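# Swap full sharps bin in wall bracket for empty one

## Task

Take the full sharps bin out of its wall bracket, fit the empty sharps bin from the shelved bench into that bracket, and place the full bin inside the tote sitting on the cart. The cart and the stool may be moved. At the end the gripper must be open and the robot backed away, and the robot must never topple or be left leaning.

## Robot and tools

Robot: a Hello Robot Stretch 4 with one arm. It has an omni-wheel base, a lift that runs up a mast, an arm that telescopes forward, a three-joint wrist (yaw, pitch, roll) and a two-finger gripper. It stands about 1.6 m tall; the base rim lies within 0.23 m of the base origin. Cameras: head_camera, head_left_camera, head_right_camera (head fisheyes) and wrist_camera.

Frames: the base frame has its origin on the floor below the base centre, x ahead, y to the left, z up. hand_pose is reported in this frame and marks a point between the open fingertips; with all wrist joints at 0 its axes line up with the base frame. Its printed position may be somewhat wrong. The odometry frame is where the base frame was at the scene's start.

execute_actions: argument "actions" is a list holding one action or nothing (empty list = just report state and images). Optional "cameras" lists which images to return (omitted, null or ["all"] gives all; [] gives none; a bad name rejects the call). An action contains "base", "joints", or both, plus optional "pace" and "contact_limits"; alternatively it contains only "end_of_arm". Base and joint motions begin together and may finish at different moments.
- "base": exactly one key, a relative move counted from the base position in the latest state report. translate_m: straight drive in metres, forward positive, -2 to 2. strafe_m: sideways metres, left positive, -2 to 2. rotate_rad: turn in place in radians, counter-clockwise (left) positive, -3.2 to 3.2.
- "joints": a single object of absolute targets keyed by joint name (any subset): lift_m 0 to 1.2 m; arm_m extension 0 to 0.55 m; wrist_yaw_rad -1.134 to 4.276 (0 points ahead, positive turns left, 3.14 tucked back, over 3.4 the arm may block it); wrist_pitch_rad -1.117 to 4.259 (0 level, 1.57 pointing down); wrist_roll_rad -1.117 to 4.259 (0 keeps fingers level; positive is clockwise viewed from behind); gripper_m -0.038 to 0.141, the fingertip gap in metres (negative means fingers press together). Done tolerances: lift and arm ±0.004, yaw and roll ±0.02, pitch ±0.05, gripper ±0.004. Out-of-range joint targets are clipped and flagged; any other bad value or unknown key rejects the whole call with no motion.
- "pace": "slow", "default", "fast" or "max". Base speed 0.1/0.3/0.4/0.6 m/s and turn rate 1/2/3/4 rad/s; above lift 0.2 m these are capped further, down to 0.3 m/s and 1 rad/s at lift 1.2.
- "contact_limits": {"arm_m": value}, 0 (gentlest) to 0.75 (firmest), default 0.5, sets how hard the arm may push before halting.
- "end_of_arm": "enable_torque" re-powers wrist or gripper motors that shut off; they then hold their current position.
A joint or base left out of an action may still be driving at an earlier target without the status showing it. If a call reports a stop, later motion, wait and finished_scene calls in that same reply are skipped. No action runs beyond 15 s.

wait: {"seconds": 0 to 10}; commands nothing, returns state and images.
zoom_image: {"camera": name, "region": [x0, y0, x1, y1]} in pixels of that camera's latest full image, origin top-left, at most 504 by 504.
finished_scene: {"scene": n}; ends the scene after the last command is held, irreversible; the result tells whether the goal was met and gives the next task. The goal must hold at that moment. Replying without any tool call ends everything.

Result lines: base_status and joint_status per motion: "done" (for the base it only means the wheels turned the commanded amount, slip included); "off_target" (stopped short, may still push); "contact_stop_at_<key>" (hit something; that part goes slack, a slack lift may sag under load and slack wheels may roll); "limit_stop_at_<name>"; "time_out"; "torque_fault" (wrist/gripper motor overloaded and went limp until enable_torque). "limit_stop_at_tilt" means a lean over 6 degrees: lift, arm and wheels go slack and refuse commands. "limit_stop_at_own_body" blocks moves into the robot itself, likely with pitch below -0.2 and roll below -0.4 or above 4. on_its_own covers things not commanded this call; "held at" is a target, not a position. lidar_m: 12 horizontal ranges in metres, 30-degree sectors starting straight ahead and going counter-clockwise (4th left, 7th behind, 10th right); "-" means nothing seen or closer than 0.25 m; it misses glass, thin legs and much behind the robot. wrist_depth_mm: 7x7 grid of median depths 100 to 2000 mm, row by row from top left. base_odometry counts wheel rotation; a gap above about 0.1 rad between turned_by_wheels and turned_by_imu signals a bump or slip. base_tilt in degrees (forward, right positive). motor_effort in percent with peak in brackets; wheel efforts positive toward turning right.

Gripping: command a gap smaller than the object; squeezing harder pulls it toward the wrist. Gripper reading and "done" do not confirm a grasp; a clear change in gripper effort (at commands of 0 or more) does, and a held load shifts pitch effort. If fingertips jam against a surface below, raise the lift.

To unfold at the start, send lift_m 0.4 together with wrist_yaw_rad 0. Avoid: driving or turning with over 1 kg held and arm_m above 0.2 (tipping risk, worse at fast paces); strong sustained pushes or pulls, especially with the gripper high or a high contact limit; pressing the gripper into things with base or arm moves (torque faults); dropping, slamming or knocking objects over. Finish with the gripper open and the robot clear and upright.

Each tool is called after "Emit:" by a JSON object that holds its "fn" and its "kwargs".

## Session

Emit:
{"fn": "execute_actions", "kwargs": {"actions": []}}

Scene clock: 0.00 s.
base_odometry: x=+0.000 y=+0.000 heading=+0.000 (m, m, rad; odometry frame)
turned_by_wheels: +0.000 (rad since the last result)
turned_by_imu: +0.000 (rad since the last result)
base_tilt: forward=+0.4 right=+0.3 (deg)
lidar_m: 1.28 1.25 1.40 1.81 1.80 1.96 1.86 1.53 1.54 2.13 2.11 2.31
base_status: not commanded
joint_positions: lift_m=+0.155 arm_m=-0.002 wrist_yaw_rad=+3.043 wrist_pitch_rad=+0.004 wrist_roll_rad=+0.015 gripper_m=+0.057
joint_status: not commanded
motor_effort: lift_m=+20 arm_m=+0 wrist_yaw_rad=+0 wrist_pitch_rad=-5 wrist_roll_rad=+0 gripper_m=+0 wheel_0=+0 wheel_1=-1 wheel_2=+0 (%)
hand_pose: x=-0.1099 y=+0.1153 z=+0.3324 quat_wxyz=(+0.049, -0.002, +0.008, +0.999) (m; base frame)
wrist_depth_mm: - 135 1921 - - - - / - 135 - - - - - / 111 136 - - - - - / 132 180 - - - - - / 1537 1756 1863 - - - - / 1078 1118 195 1160 196 1160 1138 / 768 750 798 - 778 778 798
pictures: head_camera, head_left_camera, head_right_camera, wrist_camera
Images, in order (width x height): head_camera 420x560, head_left_camera 420x672, head_right_camera 420x672, wrist_camera 616x392.

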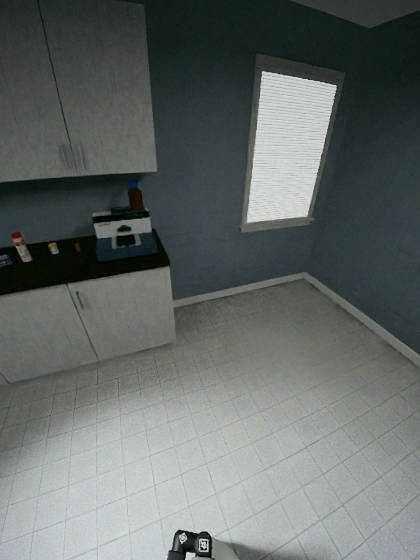

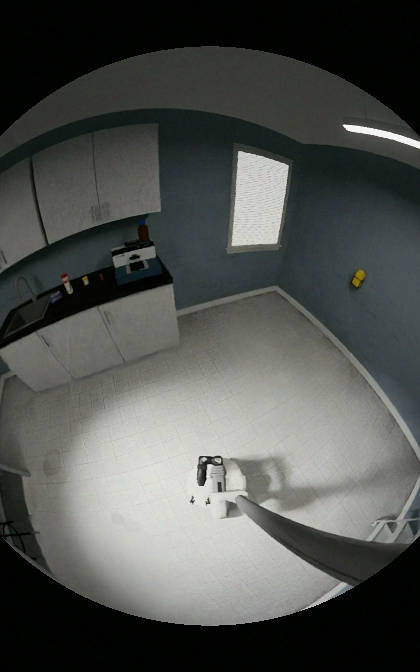

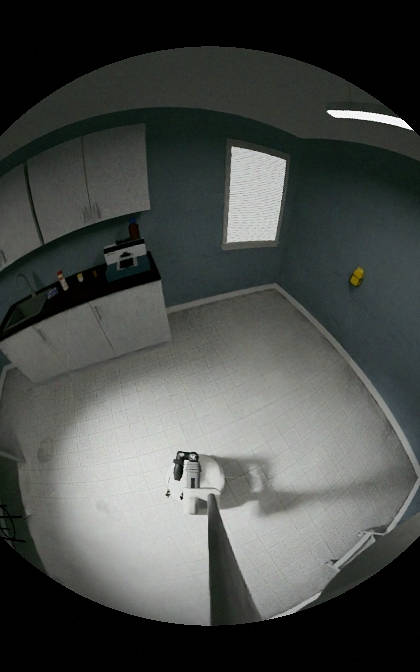

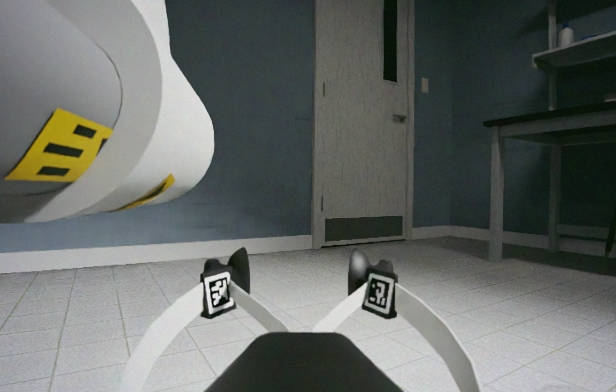

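Emit:
{"fn": "execute_actions", "kwargs": {"actions": [{"base":{"rotate_rad":-2.75},"joints":{"lift_m":0.4,"wrist_yaw_rad":0},"pace":"fast"}], "cameras": ["head_camera","head_right_camera"]}}

Emit:
{"fn": "execute_actions", "kwargs": {"actions": [{"base":{"rotate_rad":1.57},"joints":{"lift_m":0.7,"gripper_m":0.14},"pace":"fast"}], "cameras": ["head_camera"]}}

Emit:
{"fn": "execute_actions", "kwargs": {"actions": [{"base":{"translate_m":1.0},"pace":"fast"}]}}

Scene clock: 5.70 s.
base_odometry: x=+0.000 y=+0.000 heading=-2.750 (m, m, rad; odometry frame)
turned_by_wheels: -2.750 (rad since the last result)
turned_by_imu: -2.697 (rad since the last result)
base_tilt: forward=+0.4 right=+0.3 (deg)
lidar_m: 1.81 1.52 2.22 2.10 2.11 1.96 1.27 1.31 1.80 1.81 1.91 1.93
base_status: done
joint_positions: lift_m=+0.400 arm_m=-0.002 wrist_yaw_rad=+0.000 wrist_pitch_rad=+0.004 wrist_roll_rad=+0.015 gripper_m=+0.057
joint_status: all done
motor_effort: lift_m=+22(25) arm_m=+0(0) wrist_yaw_rad=-1(6) wrist_pitch_rad=-6(6) wrist_roll_rad=+0(0) gripper_m=-1(1) wheel_0=+3(14) wheel_1=+2(12) wheel_2=+0(12) (%)
hand_pose: x=+0.4571 y=-0.0873 z=+0.5768 quat_wxyz=(+1.000, +0.007, +0.002, +0.000) (m; base frame)
wrist_depth_mm: 1499 1537 1537 1537 1618 1576 1618 / 1499 1537 1576 1576 1618 1618 1576 / 1499 1537 1576 1576 1576 1576 1618 / 1537 1499 1576 1618 1618 1618 1618 / 1430 1576 1618 1576 1618 1661 1661 / 1336 1464 195 1576 197 1618 1618 / 1255 1182 1281 - 1255 1255 1255
pictures: head_camera, head_right_camera
Images, in order (width x height): head_camera 420x560, head_right_camera 420x672.

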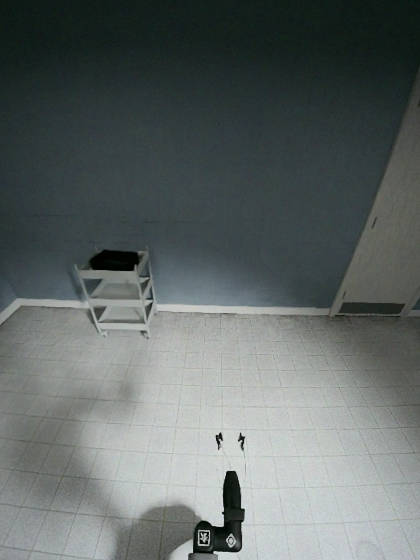

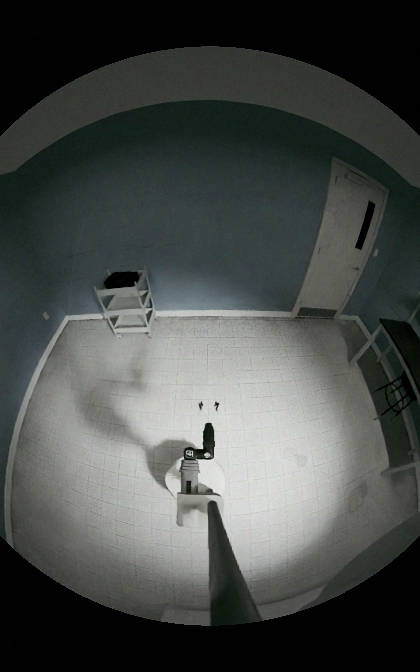

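Scene clock: 7.53 s.
base_odometry: x=+0.000 y=+0.000 heading=-1.181 (m, m, rad; odometry frame)
turned_by_wheels: +1.569 (rad since the last result)
turned_by_imu: +1.540 (rad since the last result)
base_tilt: forward=+0.4 right=+0.4 (deg)
lidar_m: 2.12 2.14 1.98 1.25 1.33 1.79 1.85 1.92 1.93 1.83 1.54 2.21
base_status: done
joint_positions: lift_m=+0.700 arm_m=-0.002 wrist_yaw_rad=+0.000 wrist_pitch_rad=+0.004 wrist_roll_rad=+0.015 gripper_m=+0.140
joint_status: all done
motor_effort: lift_m=+23(25) arm_m=+0(1) wrist_yaw_rad=-1(2) wrist_pitch_rad=-5(6) wrist_roll_rad=+2(0) gripper_m=+2(4) wheel_0=-5(12) wheel_1=-4(10) wheel_2=-3(10) (%)
hand_pose: x=+0.4571 y=-0.0874 z=+0.8768 quat_wxyz=(+1.000, +0.007, +0.002, +0.000) (m; base frame)
wrist_depth_mm: 1808 1863 1863 1808 1808 1863 1921 / 1756 1808 1808 1863 1808 1863 1921 / 1756 1863 1808 1863 1863 1921 1921 / 1808 1808 1863 1863 1863 1921 1921 / 1863 1808 1863 1921 1921 1921 1863 / 1863 1808 1863 1921 1863 1921 1983 / 1808 1808 1863 - 1863 1863 1921
pictures: head_camera
Images, in order (width x height): head_camera 420x560.

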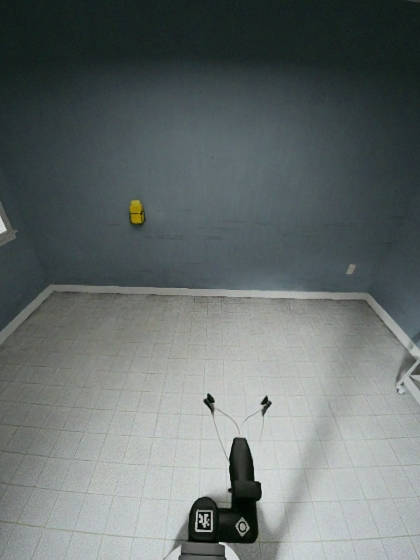

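Scene clock: 11.40 s.
base_odometry: x=+0.381 y=-0.925 heading=-1.180 (m, m, rad; odometry frame)
turned_by_wheels: +0.001 (rad since the last result)
turned_by_imu: -0.002 (rad since the last result)
base_tilt: forward=+0.3 right=+0.3 (deg)
lidar_m: 1.12 1.16 1.61 1.88 1.50 1.84 3.59 2.64 1.48 1.39 1.63 1.19
base_status: done
joint_positions: lift_m=+0.700 arm_m=-0.002 wrist_yaw_rad=+0.000 wrist_pitch_rad=+0.004 wrist_roll_rad=+0.015 gripper_m=+0.140
joint_status: not commanded
motor_effort: lift_m=+23(23) arm_m=-1(0) wrist_yaw_rad=-1(2) wrist_pitch_rad=-6(6) wrist_roll_rad=+2(1) gripper_m=+1(1) wheel_0=+4(11) wheel_1=+3(9) wheel_2=+2(14) (%)
hand_pose: x=+0.4571 y=-0.0874 z=+0.8768 quat_wxyz=(+1.000, +0.007, +0.002, +0.000) (m; base frame)
wrist_depth_mm: 854 866 866 891 891 904 931 / 866 866 891 891 891 904 917 / 854 866 878 891 904 917 931 / 866 878 878 891 904 931 931 / 878 866 891 904 917 931 931 / 878 878 891 891 917 931 946 / 866 878 891 - 917 931 946
pictures: head_camera, head_left_camera, head_right_camera, wrist_camera
camera_calibration (this result's frames):
wrist_camera: T_world_to_cam=[[-0.0117643, -0.999797, -0.0163763, -0.0651224], [-0.0290423, 0.0167121, -0.999438, 0.941413], [0.999509, -0.0112821, -0.029233, -0.208637], [0, 0, 0, 1]] pos_world=[0.235109, -0.083196, 0.933719]
Images, in order (width x height): head_camera 420x560, head_left_camera 420x672, head_right_camera 420x672, wrist_camera 616x392.

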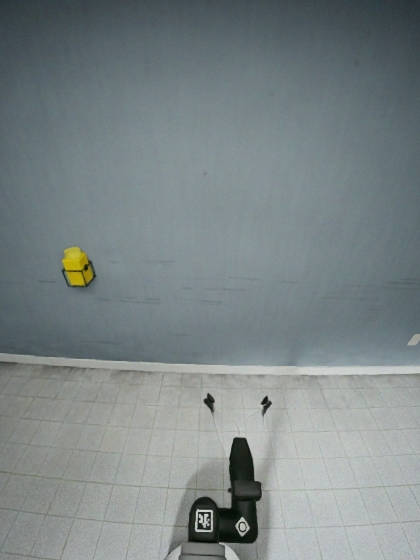

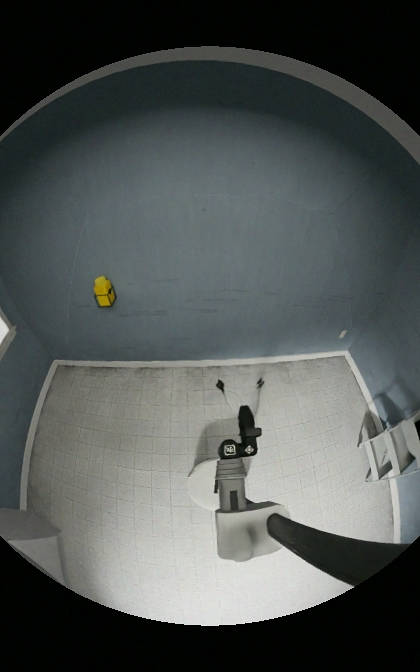

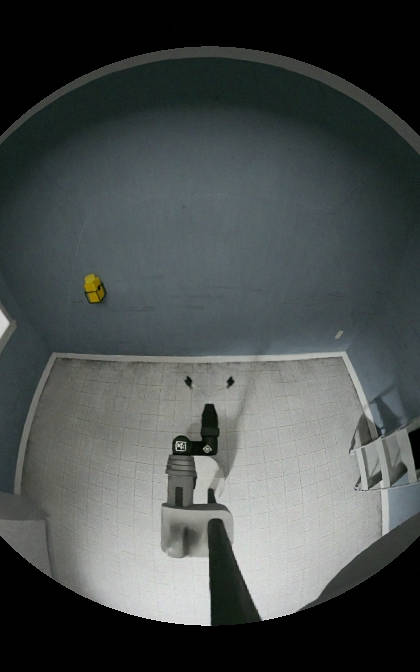

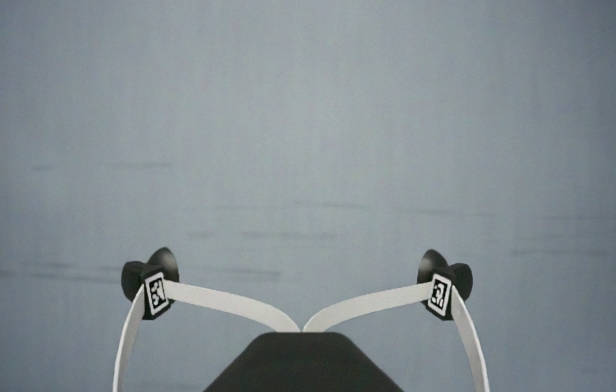

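Emit:
{"fn": "execute_actions", "kwargs": {"actions": [{"base":{"strafe_m":0.79},"joints":{"lift_m":0.85,"wrist_yaw_rad":0.04},"pace":"fast"}], "cameras": []}}

Emit:
{"fn": "execute_actions", "kwargs": {"actions": [{"base":{"translate_m":0.35},"pace":"fast"}], "cameras": ["head_camera","wrist_camera"]}}

Emit:
{"fn": "zoom_image", "kwargs": {"camera": "head_camera", "region": [160,250,320,410]}}

Scene clock: 18.07 s.
base_odometry: x=+1.111 y=-0.624 heading=-1.180 (m, m, rad; odometry frame)
turned_by_wheels: +0.000 (rad since the last result)
turned_by_imu: +0.001 (rad since the last result)
base_tilt: forward=+0.4 right=+0.3 (deg)
lidar_m: 1.02 1.13 1.14 1.07 1.09 0.91 2.01 3.05 2.73 2.16 1.60 1.17
base_status: done
joint_positions: lift_m=+0.850 arm_m=-0.002 wrist_yaw_rad=+0.040 wrist_pitch_rad=+0.004 wrist_roll_rad=+0.015 gripper_m=+0.140
joint_status: all done
motor_effort: lift_m=+23(24) arm_m=+0(0) wrist_yaw_rad=+0(1) wrist_pitch_rad=-6(5) wrist_roll_rad=+0(1) gripper_m=+1(0) wheel_0=-2(15) wheel_1=-2(16) wheel_2=+0(0) (%)
hand_pose: x=+0.4604 y=-0.0758 z=+1.0268 quat_wxyz=(+1.000, +0.007, +0.002, +0.020) (m; base frame)
wrist_depth_mm: 866 866 866 878 878 866 878 / 866 866 878 878 866 878 878 / 878 866 878 866 878 878 878 / 866 866 891 878 891 891 878 / 878 878 878 878 904 891 891 / 878 878 878 891 878 891 904 / 891 866 891 - 891 904 891
pictures: none
No camera images: the call's "cameras" was empty. Leave "cameras" out to get every camera's image.

Scene clock: 20.40 s.
base_odometry: x=+1.245 y=-0.947 heading=-1.179 (m, m, rad; odometry frame)
turned_by_wheels: +0.001 (rad since the last result)
turned_by_imu: +0.000 (rad since the last result)
base_tilt: forward=+0.4 right=+0.3 (deg)
lidar_m: 0.63 0.76 1.07 1.07 1.13 1.22 2.02 3.46 2.29 2.19 1.12 0.81
base_status: done
joint_positions: lift_m=+0.850 arm_m=-0.002 wrist_yaw_rad=+0.040 wrist_pitch_rad=+0.004 wrist_roll_rad=+0.015 gripper_m=+0.140
joint_status: not commanded
motor_effort: lift_m=+23(23) arm_m=+0(0) wrist_yaw_rad=-1(1) wrist_pitch_rad=-7(6) wrist_roll_rad=+0(1) gripper_m=+4(1) wheel_0=+4(12) wheel_1=+4(10) wheel_2=+1(13) (%)
hand_pose: x=+0.4604 y=-0.0758 z=+1.0268 quat_wxyz=(+1.000, +0.007, +0.002, +0.020) (m; base frame)
wrist_depth_mm: 525 525 530 530 525 525 530 / 525 530 535 530 530 535 530 / 525 530 535 530 530 539 535 / 530 535 535 535 539 535 539 / 535 539 539 430 544 539 539 / 535 535 436 433 539 539 544 / 535 539 549 - 544 544 549
pictures: head_camera, wrist_camera
camera_calibration (this result's frames):
wrist_camera: T_world_to_cam=[[0.0281068, -0.999471, -0.0163762, -0.0693895], [-0.0296913, 0.0155407, -0.999438, 1.09144], [0.999164, 0.0285773, -0.0292388, -0.204188], [0, 0, 0, 1]] pos_world=[0.238374, -0.0804794, 1.08372]
Images, in order (width x height): head_camera 420x560, wrist_camera 616x392.

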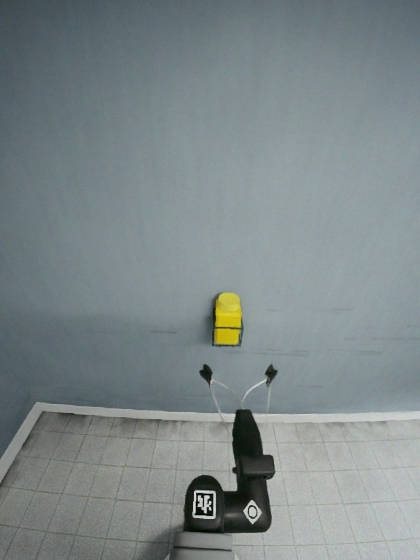

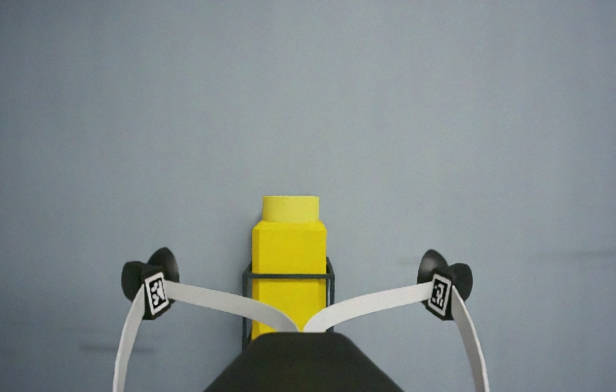

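Region (160, 250, 320, 410) of head_camera's 420x560 image, scaled by 3.150, with more detail than that image has.

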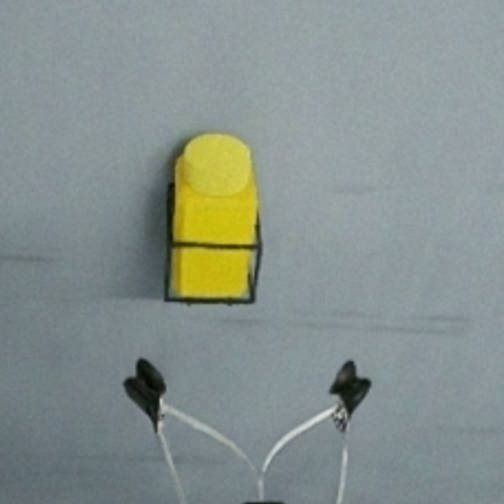

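Emit:
{"fn": "execute_actions", "kwargs": {"actions": [{"base":{"strafe_m":0.013},"joints":{"lift_m":0.827,"arm_m":0.16}}], "cameras": ["head_camera","wrist_camera"]}}

Scene clock: 24.53 s.
base_odometry: x=+1.257 y=-0.942 heading=-1.179 (m, m, rad; odometry frame)
turned_by_wheels: +0.000 (rad since the last result)
turned_by_imu: +0.000 (rad since the last result)
base_tilt: forward=+0.3 right=+0.4 (deg)
lidar_m: 0.65 0.80 1.10 1.04 1.11 1.22 1.93 3.44 2.30 2.23 1.12 0.79
base_status: done
joint_positions: lift_m=+0.827 arm_m=+0.159 wrist_yaw_rad=+0.040 wrist_pitch_rad=+0.004 wrist_roll_rad=+0.015 gripper_m=+0.140
joint_status: all done
motor_effort: lift_m=+17(23) arm_m=+8(7) wrist_yaw_rad=-1(0) wrist_pitch_rad=-6(6) wrist_roll_rad=+0(1) gripper_m=+1(4) wheel_0=-4(11) wheel_1=+4(11) wheel_2=+0(0) (%)
hand_pose: x=+0.6213 y=-0.0758 z=+1.0043 quat_wxyz=(+1.000, +0.007, +0.002, +0.020) (m; base frame)
wrist_depth_mm: 368 368 370 368 373 373 373 / 370 370 370 373 373 373 375 / 370 373 373 373 375 377 375 / 373 373 373 283 377 379 377 / 375 377 377 272 379 377 379 / 377 375 273 266 379 379 382 / 377 379 379 - 379 382 382
pictures: head_camera, wrist_camera
camera_calibration (this result's frames):
wrist_camera: T_world_to_cam=[[0.0282227, -0.999467, -0.016377, -0.0743181], [-0.0296176, 0.0155402, -0.99944, 1.07367], [0.999163, 0.0286919, -0.0291632, -0.365679], [0, 0, 0, 1]] pos_world=[0.39927, -0.0804715, 1.06119]
Images, in order (width x height): head_camera 420x560, wrist_camera 616x392.

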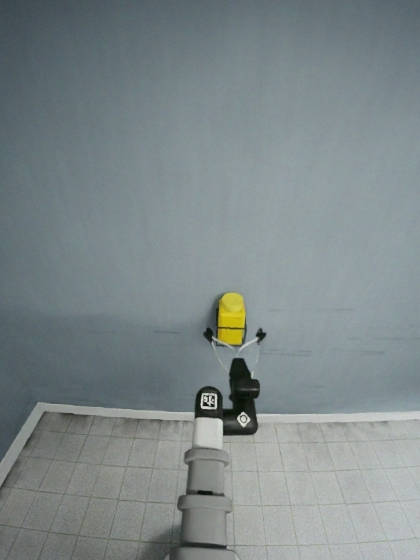

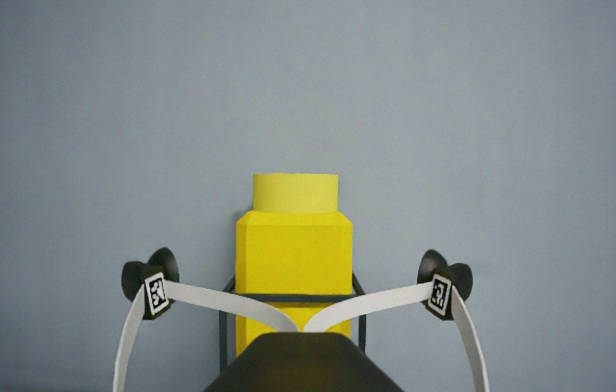

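Emit:
{"fn": "execute_actions", "kwargs": {"actions": [{"base":{"strafe_m":0.004},"joints":{"arm_m":0.248}}], "cameras": ["head_camera","wrist_camera"]}}

Emit:
{"fn": "execute_actions", "kwargs": {"actions": [{"joints":{"gripper_m":0.04}}], "cameras": ["head_camera","wrist_camera"]}}

Emit:
{"fn": "execute_actions", "kwargs": {"actions": [{"joints":{"lift_m":0.86,"arm_m":0.256},"pace":"slow"}], "cameras": ["head_camera","wrist_camera"]}}

Scene clock: 29.07 s.
base_odometry: x=+1.260 y=-0.941 heading=-1.180 (m, m, rad; odometry frame)
turned_by_wheels: +0.000 (rad since the last result)
turned_by_imu: +0.000 (rad since the last result)
base_tilt: forward=+0.4 right=+0.3 (deg)
lidar_m: 0.64 0.77 1.08 1.07 1.14 1.20 1.91 3.45 2.32 2.25 1.12 0.81
base_status: done
joint_positions: lift_m=+0.827 arm_m=+0.247 wrist_yaw_rad=+0.040 wrist_pitch_rad=+0.004 wrist_roll_rad=+0.015 gripper_m=+0.140
joint_status: all done
motor_effort: lift_m=+17(17) arm_m=+8(6) wrist_yaw_rad=-1(0) wrist_pitch_rad=-6(5) wrist_roll_rad=+1(0) gripper_m=+1(0) wheel_0=+1(10) wheel_1=-1(9) wheel_2=+0(1) (%)
hand_pose: x=+0.7093 y=-0.0758 z=+1.0043 quat_wxyz=(+1.000, +0.007, +0.002, +0.020) (m; base frame)
wrist_depth_mm: 283 283 283 283 285 285 286 / 283 285 285 286 286 287 287 / 285 285 286 286 289 287 289 / 286 287 287 196 289 287 291 / 287 287 189 184 289 290 291 / 289 289 185 185 195 291 293 / 289 290 186 - 291 293 294
pictures: head_camera, wrist_camera
camera_calibration (this result's frames):
wrist_camera: T_world_to_cam=[[0.0282575, -0.999467, -0.0163773, -0.0768159], [-0.0296075, 0.0155398, -0.999441, 1.07628], [0.999162, 0.0287266, -0.0291526, -0.453616], [0, 0, 0, 1]] pos_world=[0.487272, -0.0804692, 1.06119]
Images, in order (width x height): head_camera 420x560, wrist_camera 616x392.

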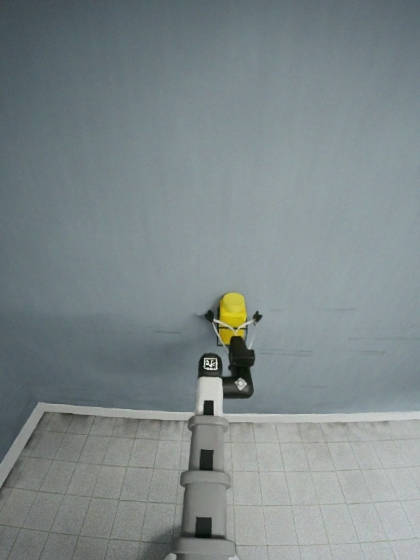

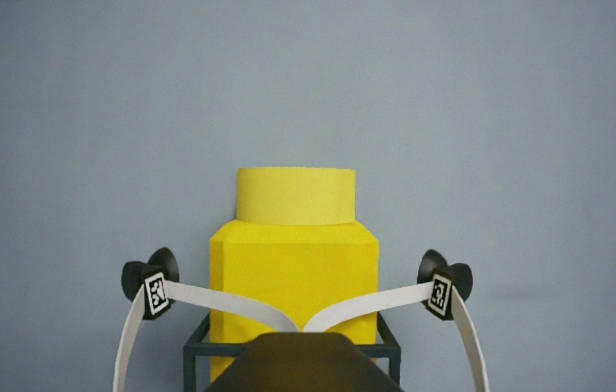

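Scene clock: 31.23 s.
base_odometry: x=+1.261 y=-0.941 heading=-1.178 (m, m, rad; odometry frame)
turned_by_wheels: +0.001 (rad since the last result)
turned_by_imu: -0.027 (rad since the last result)
base_tilt: forward=+0.4 right=+0.3 (deg)
lidar_m: 0.64 0.77 1.05 1.06 1.09 1.24 1.70 3.42 2.35 2.25 1.12 0.81
base_status: not commanded
joint_positions: lift_m=+0.827 arm_m=+0.249 wrist_yaw_rad=+0.061 wrist_pitch_rad=+0.003 wrist_roll_rad=+0.015 gripper_m=+0.041
joint_status: all done
on_its_own: wrist_yaw_rad is at rest, and its effort (-60) is outside its rest range (-13 to +13)
motor_effort: lift_m=+17(17) arm_m=-5(7) wrist_yaw_rad=-60(61) wrist_pitch_rad=-4(5) wrist_roll_rad=+1(1) gripper_m=-31(29) wheel_0=+1(2) wheel_1=-2(4) wheel_2=+19(19) (%)
hand_pose: x=+0.7130 y=-0.0698 z=+1.0045 quat_wxyz=(+1.000, +0.007, +0.002, +0.030) (m; base frame)
wrist_depth_mm: 273 273 276 276 276 274 277 / 274 274 276 276 276 278 277 / 276 276 277 277 278 277 278 / 276 278 278 177 279 278 281 / 278 279 178 169 279 281 281 / 279 279 171 170 178 282 282 / 281 279 175 - 282 282 282
pictures: head_camera, wrist_camera
camera_calibration (this result's frames):
wrist_camera: T_world_to_cam=[[0.0488192, -0.998676, -0.0162314, -0.0856563], [-0.0290307, 0.0148251, -0.999469, 1.07611], [0.998386, 0.0492644, -0.0282685, -0.456401], [0, 0, 0, 1]] pos_world=[0.491086, -0.0790121, 1.06125]
Images, in order (width x height): head_camera 420x560, wrist_camera 616x392.

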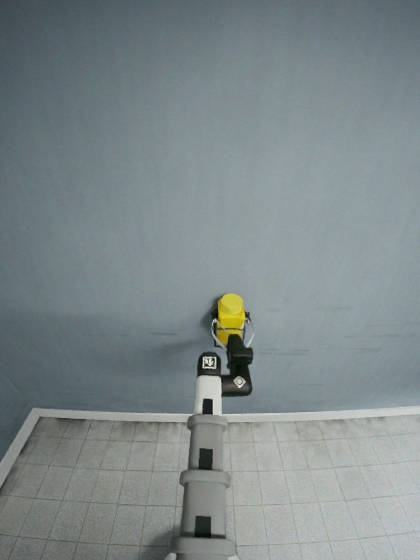

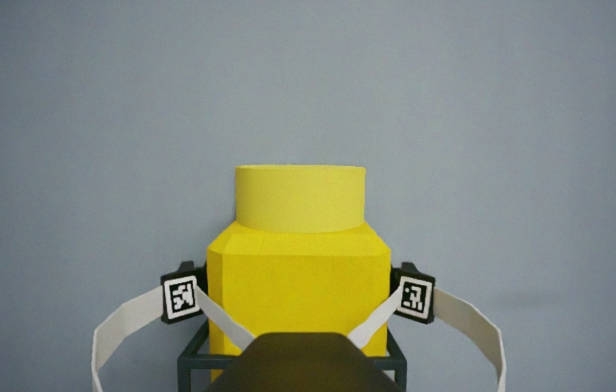

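Scene clock: 32.33 s.
base_odometry: x=+1.260 y=-0.941 heading=-1.179 (m, m, rad; odometry frame)
turned_by_wheels: -0.001 (rad since the last result)
turned_by_imu: -0.001 (rad since the last result)
base_tilt: forward=+0.3 right=+0.3 (deg)
lidar_m: 0.66 0.77 1.02 1.06 1.11 1.21 1.72 3.41 2.33 2.25 1.14 0.79
base_status: not commanded
joint_positions: lift_m=+0.860 arm_m=+0.255 wrist_yaw_rad=+0.049 wrist_pitch_rad=+0.009 wrist_roll_rad=+0.016 gripper_m=+0.040
joint_status: all done
on_its_own: wrist_yaw_rad is at rest, and its effort (-26) is outside its rest range (-13 to +13)
motor_effort: lift_m=+25(29) arm_m=+8(10) wrist_yaw_rad=-26(60) wrist_pitch_rad=-20(28) wrist_roll_rad=-2(3) gripper_m=-19(32) wheel_0=+1(1) wheel_1=-1(2) wheel_2=+9(18) (%)
hand_pose: x=+0.7179 y=-0.0733 z=+1.0351 quat_wxyz=(+1.000, +0.008, +0.005, +0.024) (m; base frame)
wrist_depth_mm: 266 267 268 272 272 273 274 / 267 270 272 272 276 276 277 / 270 271 273 273 276 277 278 / 272 272 273 177 277 279 281 / 273 273 172 168 278 281 282 / 274 175 168 169 180 281 283 / 276 277 178 - 283 283 286
pictures: head_camera, wrist_camera
camera_calibration (this result's frames):
wrist_camera: T_world_to_cam=[[0.0366982, -0.999169, -0.0177445, -0.0786832], [-0.0348641, 0.0164655, -0.999256, 1.11098], [0.998718, 0.0372896, -0.0342309, -0.455199], [0, 0, 0, 1]] pos_world=[0.496236, -0.0799365, 1.09318]
Images, in order (width x height): head_camera 420x560, wrist_camera 616x392.

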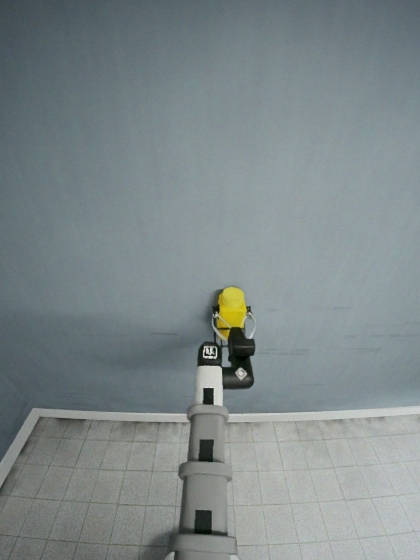

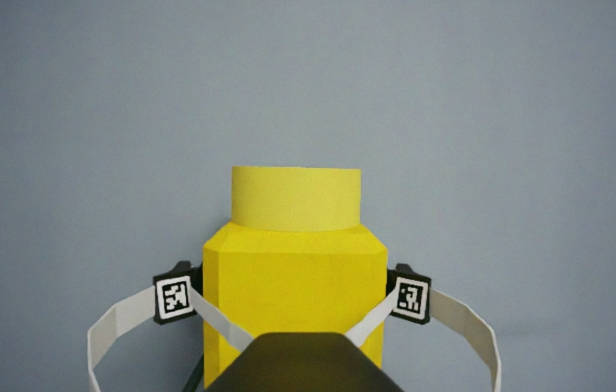

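Emit:
{"fn": "execute_actions", "kwargs": {"actions": [{"base":{"rotate_rad":0.015},"joints":{"lift_m":0.98,"wrist_yaw_rad":0.05},"pace":"slow"}], "cameras": ["head_camera","wrist_camera"]}}

Emit:
{"fn": "execute_actions", "kwargs": {"actions": [{"joints":{"arm_m":0.0},"contact_limits":{"arm_m":0.2}}], "cameras": ["wrist_camera"]}}

Emit:
{"fn": "execute_actions", "kwargs": {"actions": [{"base":{"rotate_rad":-1.59},"pace":"slow"}], "cameras": []}}

Emit:
{"fn": "execute_actions", "kwargs": {"actions": [{"base":{"translate_m":1.6}}]}}

Scene clock: 38.63 s.
base_odometry: x=+1.260 y=-0.941 heading=-1.165 (m, m, rad; odometry frame)
turned_by_wheels: +0.014 (rad since the last result)
turned_by_imu: +0.014 (rad since the last result)
base_tilt: forward=+0.4 right=+0.3 (deg)
lidar_m: 0.63 0.79 1.04 1.07 1.10 1.21 1.83 3.46 2.33 2.23 1.12 0.79
base_status: done
joint_positions: lift_m=+0.980 arm_m=+0.255 wrist_yaw_rad=+0.050 wrist_pitch_rad=+0.008 wrist_roll_rad=+0.015 gripper_m=+0.040
joint_status: all done
motor_effort: lift_m=+25(26) arm_m=+7(8) wrist_yaw_rad=-1(24) wrist_pitch_rad=-16(21) wrist_roll_rad=+1(2) gripper_m=-20(19) wheel_0=-6(6) wheel_1=-4(5) wheel_2=-3(7) (%)
hand_pose: x=+0.7180 y=-0.0729 z=+1.1556 quat_wxyz=(+1.000, +0.008, +0.004, +0.025) (m; base frame)
wrist_depth_mm: 267 268 270 270 271 272 273 / 268 270 270 272 273 273 273 / 270 271 272 273 273 274 276 / 271 272 273 178 274 276 278 / 273 274 176 168 215 278 278 / 276 274 169 169 177 278 279 / 277 277 277 - 279 281 282
pictures: head_camera, wrist_camera
camera_calibration (this result's frames):
wrist_camera: T_world_to_cam=[[0.0380458, -0.999138, -0.0165983, -0.0784554], [-0.0333445, 0.0153317, -0.999326, 1.23029], [0.99872, 0.0385737, -0.0327324, -0.452834], [0, 0, 0, 1]] pos_world=[0.496263, -0.0797826, 1.21333]
Images, in order (width x height): head_camera 420x560, wrist_camera 616x392.

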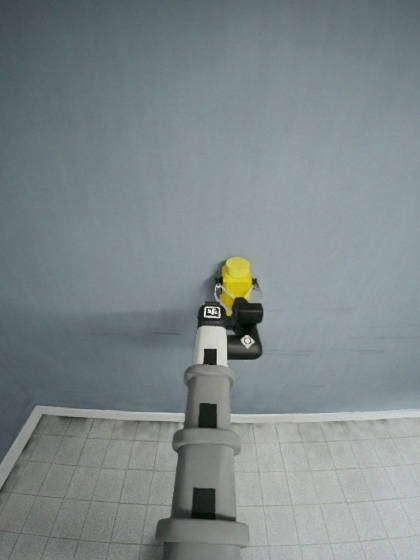

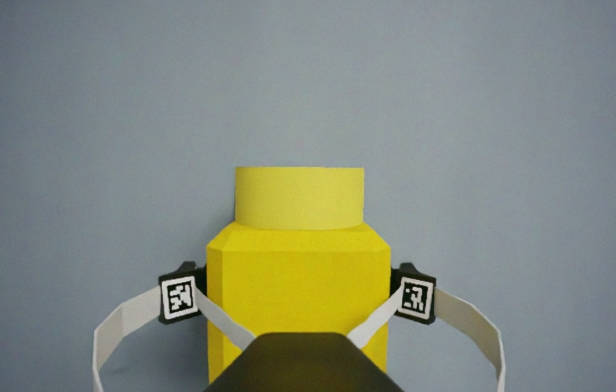

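Scene clock: 40.53 s.
base_odometry: x=+1.260 y=-0.941 heading=-1.165 (m, m, rad; odometry frame)
turned_by_wheels: +0.000 (rad since the last result)
turned_by_imu: +0.000 (rad since the last result)
base_tilt: forward=+0.3 right=+0.3 (deg)
lidar_m: 0.41 0.77 1.05 1.06 1.11 1.24 1.79 3.45 2.33 2.23 1.12 0.46
base_status: not commanded
joint_positions: lift_m=+0.980 arm_m=+0.001 wrist_yaw_rad=+0.050 wrist_pitch_rad=+0.008 wrist_roll_rad=+0.015 gripper_m=+0.040
joint_status: all done
motor_effort: lift_m=+25(25) arm_m=-8(5) wrist_yaw_rad=+0(1) wrist_pitch_rad=-16(16) wrist_roll_rad=+1(0) gripper_m=-19(20) wheel_0=-6(6) wheel_1=-4(3) wheel_2=-3(3) (%)
contact_limits: arm_m 0.2
hand_pose: x=+0.4647 y=-0.0729 z=+1.1556 quat_wxyz=(+1.000, +0.007, +0.004, +0.025) (m; base frame)
wrist_depth_mm: 512 517 512 517 517 521 521 / 517 517 517 521 521 521 525 / 517 517 521 525 525 521 530 / 521 525 521 178 525 525 525 / 525 525 176 168 214 530 535 / 525 525 169 169 178 535 535 / 530 525 535 - 535 530 539
pictures: wrist_camera
camera_calibration (this result's frames):
wrist_camera: T_world_to_cam=[[0.0379219, -0.999144, -0.0165221, -0.0688867], [-0.0333827, 0.0152581, -0.999326, 1.22184], [0.998723, 0.0384479, -0.0327755, -0.199848], [0, 0, 0, 1]] pos_world=[0.242993, -0.079787, 1.21333]
Images, in order (width x height): wrist_camera 616x392.

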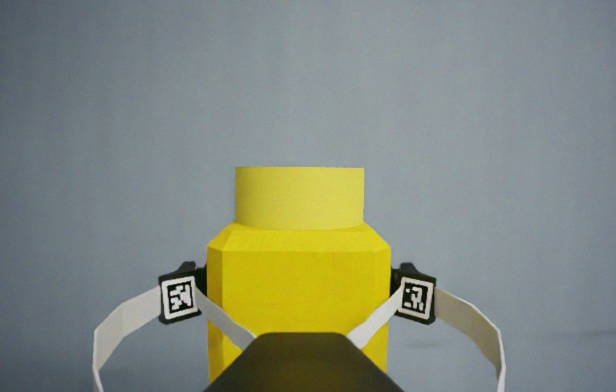

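Scene clock: 43.40 s.
base_odometry: x=+1.260 y=-0.941 heading=-2.753 (m, m, rad; odometry frame)
turned_by_wheels: -1.589 (rad since the last result)
turned_by_imu: -1.558 (rad since the last result)
base_tilt: forward=+0.3 right=+0.3 (deg)
lidar_m: 0.40 1.12 0.80 0.64 0.76 1.04 1.05 1.10 1.21 1.60 3.28 0.46
base_status: done
joint_positions: lift_m=+0.980 arm_m=+0.001 wrist_yaw_rad=+0.050 wrist_pitch_rad=+0.008 wrist_roll_rad=+0.015 gripper_m=+0.040
joint_status: not commanded
motor_effort: lift_m=+25(24) arm_m=-9(8) wrist_yaw_rad=+0(2) wrist_pitch_rad=-16(16) wrist_roll_rad=+0(1) gripper_m=-19(19) wheel_0=+6(10) wheel_1=+6(10) wheel_2=+4(8) (%)
hand_pose: x=+0.4647 y=-0.0729 z=+1.1556 quat_wxyz=(+1.000, +0.007, +0.004, +0.025) (m; base frame)
wrist_depth_mm: 1182 1808 - - - - - / 1205 1756 - - - - - / 1205 1808 - - - - - / 1205 1808 - 178 - - - / 1205 1863 176 168 214 - - / 1182 1464 169 169 177 - - / 1205 1808 - - - - -
pictures: none
No camera images: the call's "cameras" was empty. Leave "cameras" out to get every camera's image.

Scene clock: 50.20 s.
base_odometry: x=-0.220 y=-1.547 heading=-2.753 (m, m, rad; odometry frame)
turned_by_wheels: +0.001 (rad since the last result)
turned_by_imu: -0.003 (rad since the last result)
base_tilt: forward=+0.3 right=+0.3 (deg)
lidar_m: 0.40 1.05 0.87 0.82 0.86 1.13 2.71 2.35 2.84 3.11 0.94 0.43
base_status: done
joint_positions: lift_m=+0.980 arm_m=+0.001 wrist_yaw_rad=+0.050 wrist_pitch_rad=+0.008 wrist_roll_rad=+0.015 gripper_m=+0.040
joint_status: not commanded
motor_effort: lift_m=+24(24) arm_m=-7(8) wrist_yaw_rad=-1(2) wrist_pitch_rad=-16(15) wrist_roll_rad=+0(0) gripper_m=-18(16) wheel_0=+5(10) wheel_1=+2(10) wheel_2=+0(10) (%)
hand_pose: x=+0.4648 y=-0.0728 z=+1.1557 quat_wxyz=(+1.000, +0.007, +0.004, +0.025) (m; base frame)
wrist_depth_mm: 759 768 788 788 788 809 820 / 768 788 778 798 798 809 809 / 778 788 788 798 798 820 809 / 788 788 798 178 798 820 831 / 798 788 176 168 214 820 831 / 788 798 169 169 178 809 831 / 798 798 809 - 820 831 842
pictures: head_camera, head_left_camera, head_right_camera, wrist_camera
camera_calibration (this result's frames):
wrist_camera: T_world_to_cam=[[0.0382136, -0.999133, -0.01652, -0.0689386], [-0.0332837, 0.0152502, -0.99933, 1.22189], [0.998715, 0.0387378, -0.0326721, -0.199966], [0, 0, 0, 1]] pos_world=[0.243012, -0.0797666, 1.2134]
Images, in order (width x height): head_camera 420x560, head_left_camera 420x672, head_right_camera 420x672, wrist_camera 616x392.

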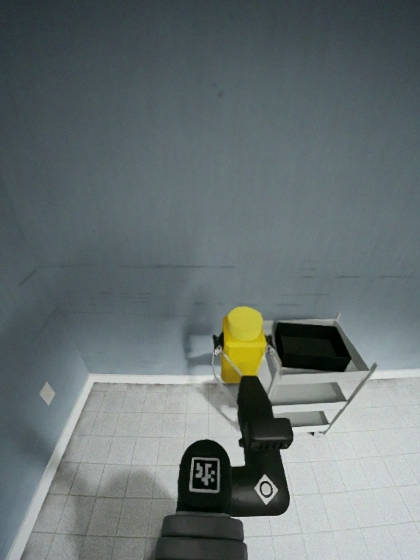

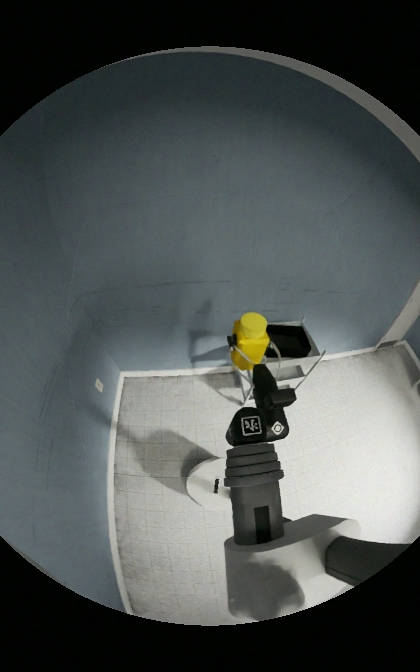

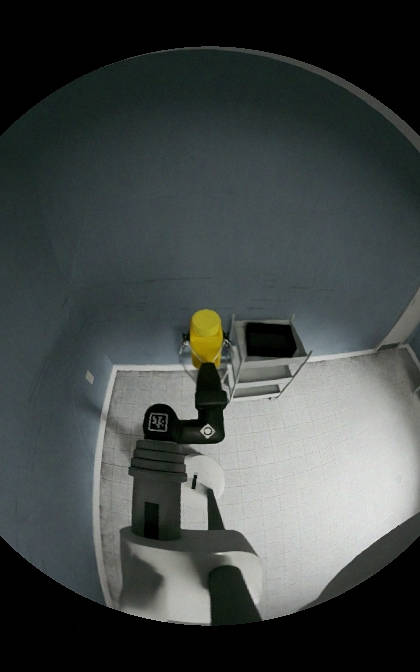

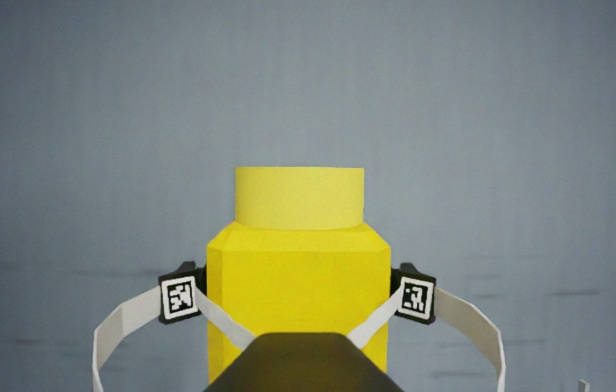

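Emit:
{"fn": "execute_actions", "kwargs": {"actions": [{"base":{"strafe_m":-0.38},"joints":{"arm_m":0.33,"lift_m":0.85}}], "cameras": ["head_camera","head_right_camera","wrist_camera"]}}

Emit:
{"fn": "execute_actions", "kwargs": {"actions": [{"joints":{"lift_m":0.76}}]}}

Emit:
{"fn": "zoom_image", "kwargs": {"camera": "head_camera", "region": [150,260,320,430]}}

Scene clock: 56.33 s.
base_odometry: x=-0.364 y=-1.196 heading=-2.753 (m, m, rad; odometry frame)
turned_by_wheels: +0.000 (rad since the last result)
turned_by_imu: +0.000 (rad since the last result)
base_tilt: forward=+0.4 right=+0.3 (deg)
lidar_m: 0.61 1.07 1.30 1.21 1.25 1.62 2.68 2.16 2.82 2.74 1.57 0.69
base_status: done
joint_positions: lift_m=+0.850 arm_m=+0.329 wrist_yaw_rad=+0.050 wrist_pitch_rad=+0.008 wrist_roll_rad=+0.015 gripper_m=+0.040
joint_status: all done
motor_effort: lift_m=+19(24) arm_m=+7(9) wrist_yaw_rad=-1(2) wrist_pitch_rad=-16(16) wrist_roll_rad=+0(1) gripper_m=-20(19) wheel_0=+2(13) wheel_1=-2(12) wheel_2=+0(1) (%)
hand_pose: x=+0.7920 y=-0.0729 z=+1.0261 quat_wxyz=(+1.000, +0.007, +0.004, +0.025) (m; base frame)
wrist_depth_mm: 477 480 488 492 496 500 504 / 480 488 488 492 500 504 508 / 488 488 496 496 504 504 512 / 488 492 496 178 500 508 512 / 488 488 176 168 214 508 512 / 492 492 169 169 178 512 521 / 496 496 500 - 508 517 517
pictures: head_camera, head_right_camera, wrist_camera
camera_calibration (this result's frames):
wrist_camera: T_world_to_cam=[[0.0381362, -0.999136, -0.0165198, -0.083547], [-0.0332863, 0.0152525, -0.999329, 1.10328], [0.998718, 0.0386605, -0.0326759, -0.531046], [0, 0, 0, 1]] pos_world=[0.570276, -0.0797721, 1.08381]
Images, in order (width x height): head_camera 420x560, head_right_camera 420x672, wrist_camera 616x392.

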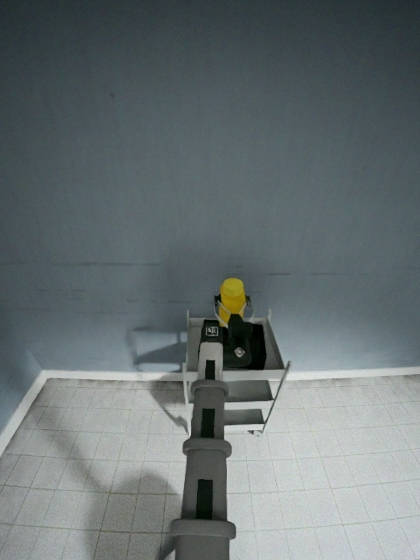

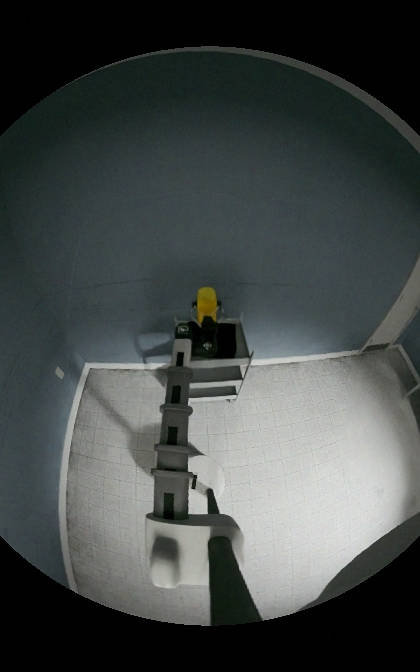

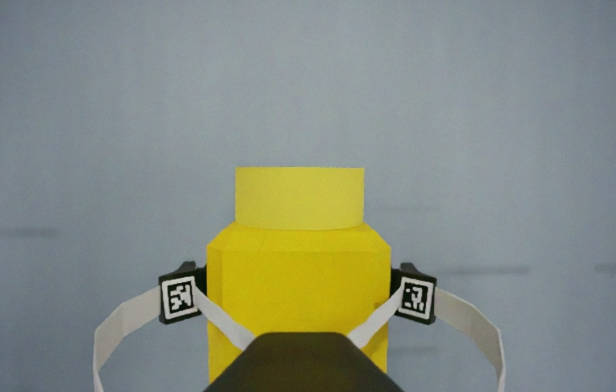

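Scene clock: 57.70 s.
base_odometry: x=-0.364 y=-1.196 heading=-2.753 (m, m, rad; odometry frame)
turned_by_wheels: +0.000 (rad since the last result)
turned_by_imu: +0.000 (rad since the last result)
base_tilt: forward=+0.4 right=+0.3 (deg)
lidar_m: 0.61 1.07 1.30 1.20 1.24 1.64 2.69 2.18 2.82 2.74 1.59 0.67
base_status: not commanded
joint_positions: lift_m=+0.760 arm_m=+0.329 wrist_yaw_rad=+0.050 wrist_pitch_rad=+0.008 wrist_roll_rad=+0.015 gripper_m=+0.040
joint_status: all done
motor_effort: lift_m=+18(20) arm_m=+8(8) wrist_yaw_rad=-1(0) wrist_pitch_rad=-16(16) wrist_roll_rad=+0(1) gripper_m=-17(18) wheel_0=+2(2) wheel_1=-2(1) wheel_2=+0(0) (%)
hand_pose: x=+0.7920 y=-0.0729 z=+0.9361 quat_wxyz=(+1.000, +0.007, +0.004, +0.025) (m; base frame)
wrist_depth_mm: 480 484 488 492 496 500 504 / 484 488 488 496 500 504 508 / 484 484 492 496 500 504 508 / 488 488 492 178 508 508 508 / 492 496 176 168 214 512 517 / 496 492 169 169 178 512 517 / 492 504 504 - 512 517 525
pictures: head_camera, head_left_camera, head_right_camera, wrist_camera
camera_calibration (this result's frames):
wrist_camera: T_world_to_cam=[[0.0380482, -0.999139, -0.0165189, -0.08499], [-0.0333665, 0.0152514, -0.999327, 1.01342], [0.998719, 0.0385737, -0.0327575, -0.533912], [0, 0, 0, 1]] pos_world=[0.570276, -0.079778, 0.993849]
Images, in order (width x height): head_camera 420x560, head_left_camera 420x672, head_right_camera 420x672, wrist_camera 616x392.

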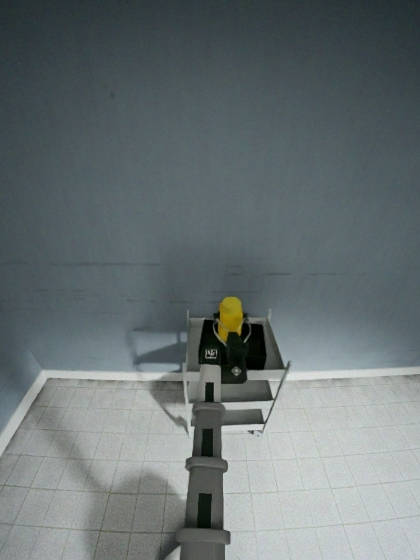

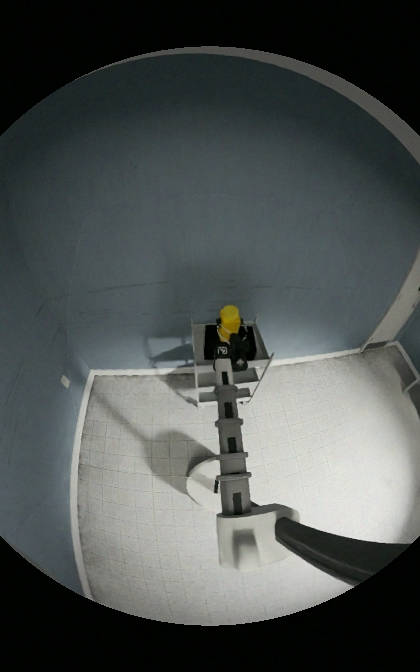

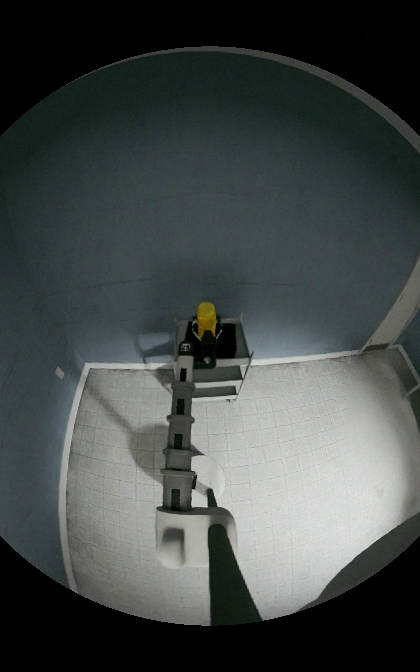

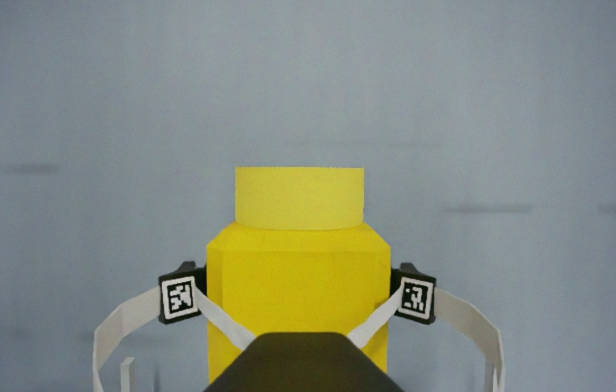

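Region (150, 260, 320, 430) of head_camera's 420x560 image, scaled by 2.965, with more detail than that image has.

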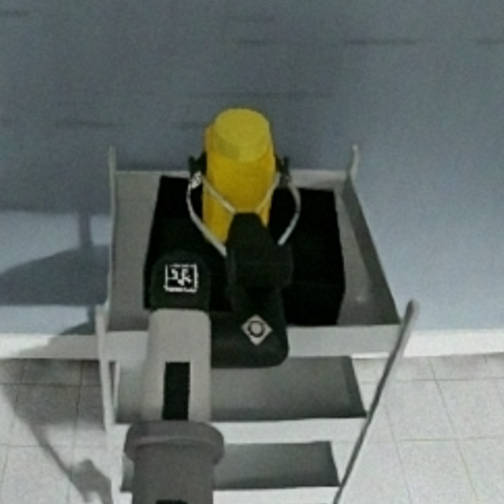

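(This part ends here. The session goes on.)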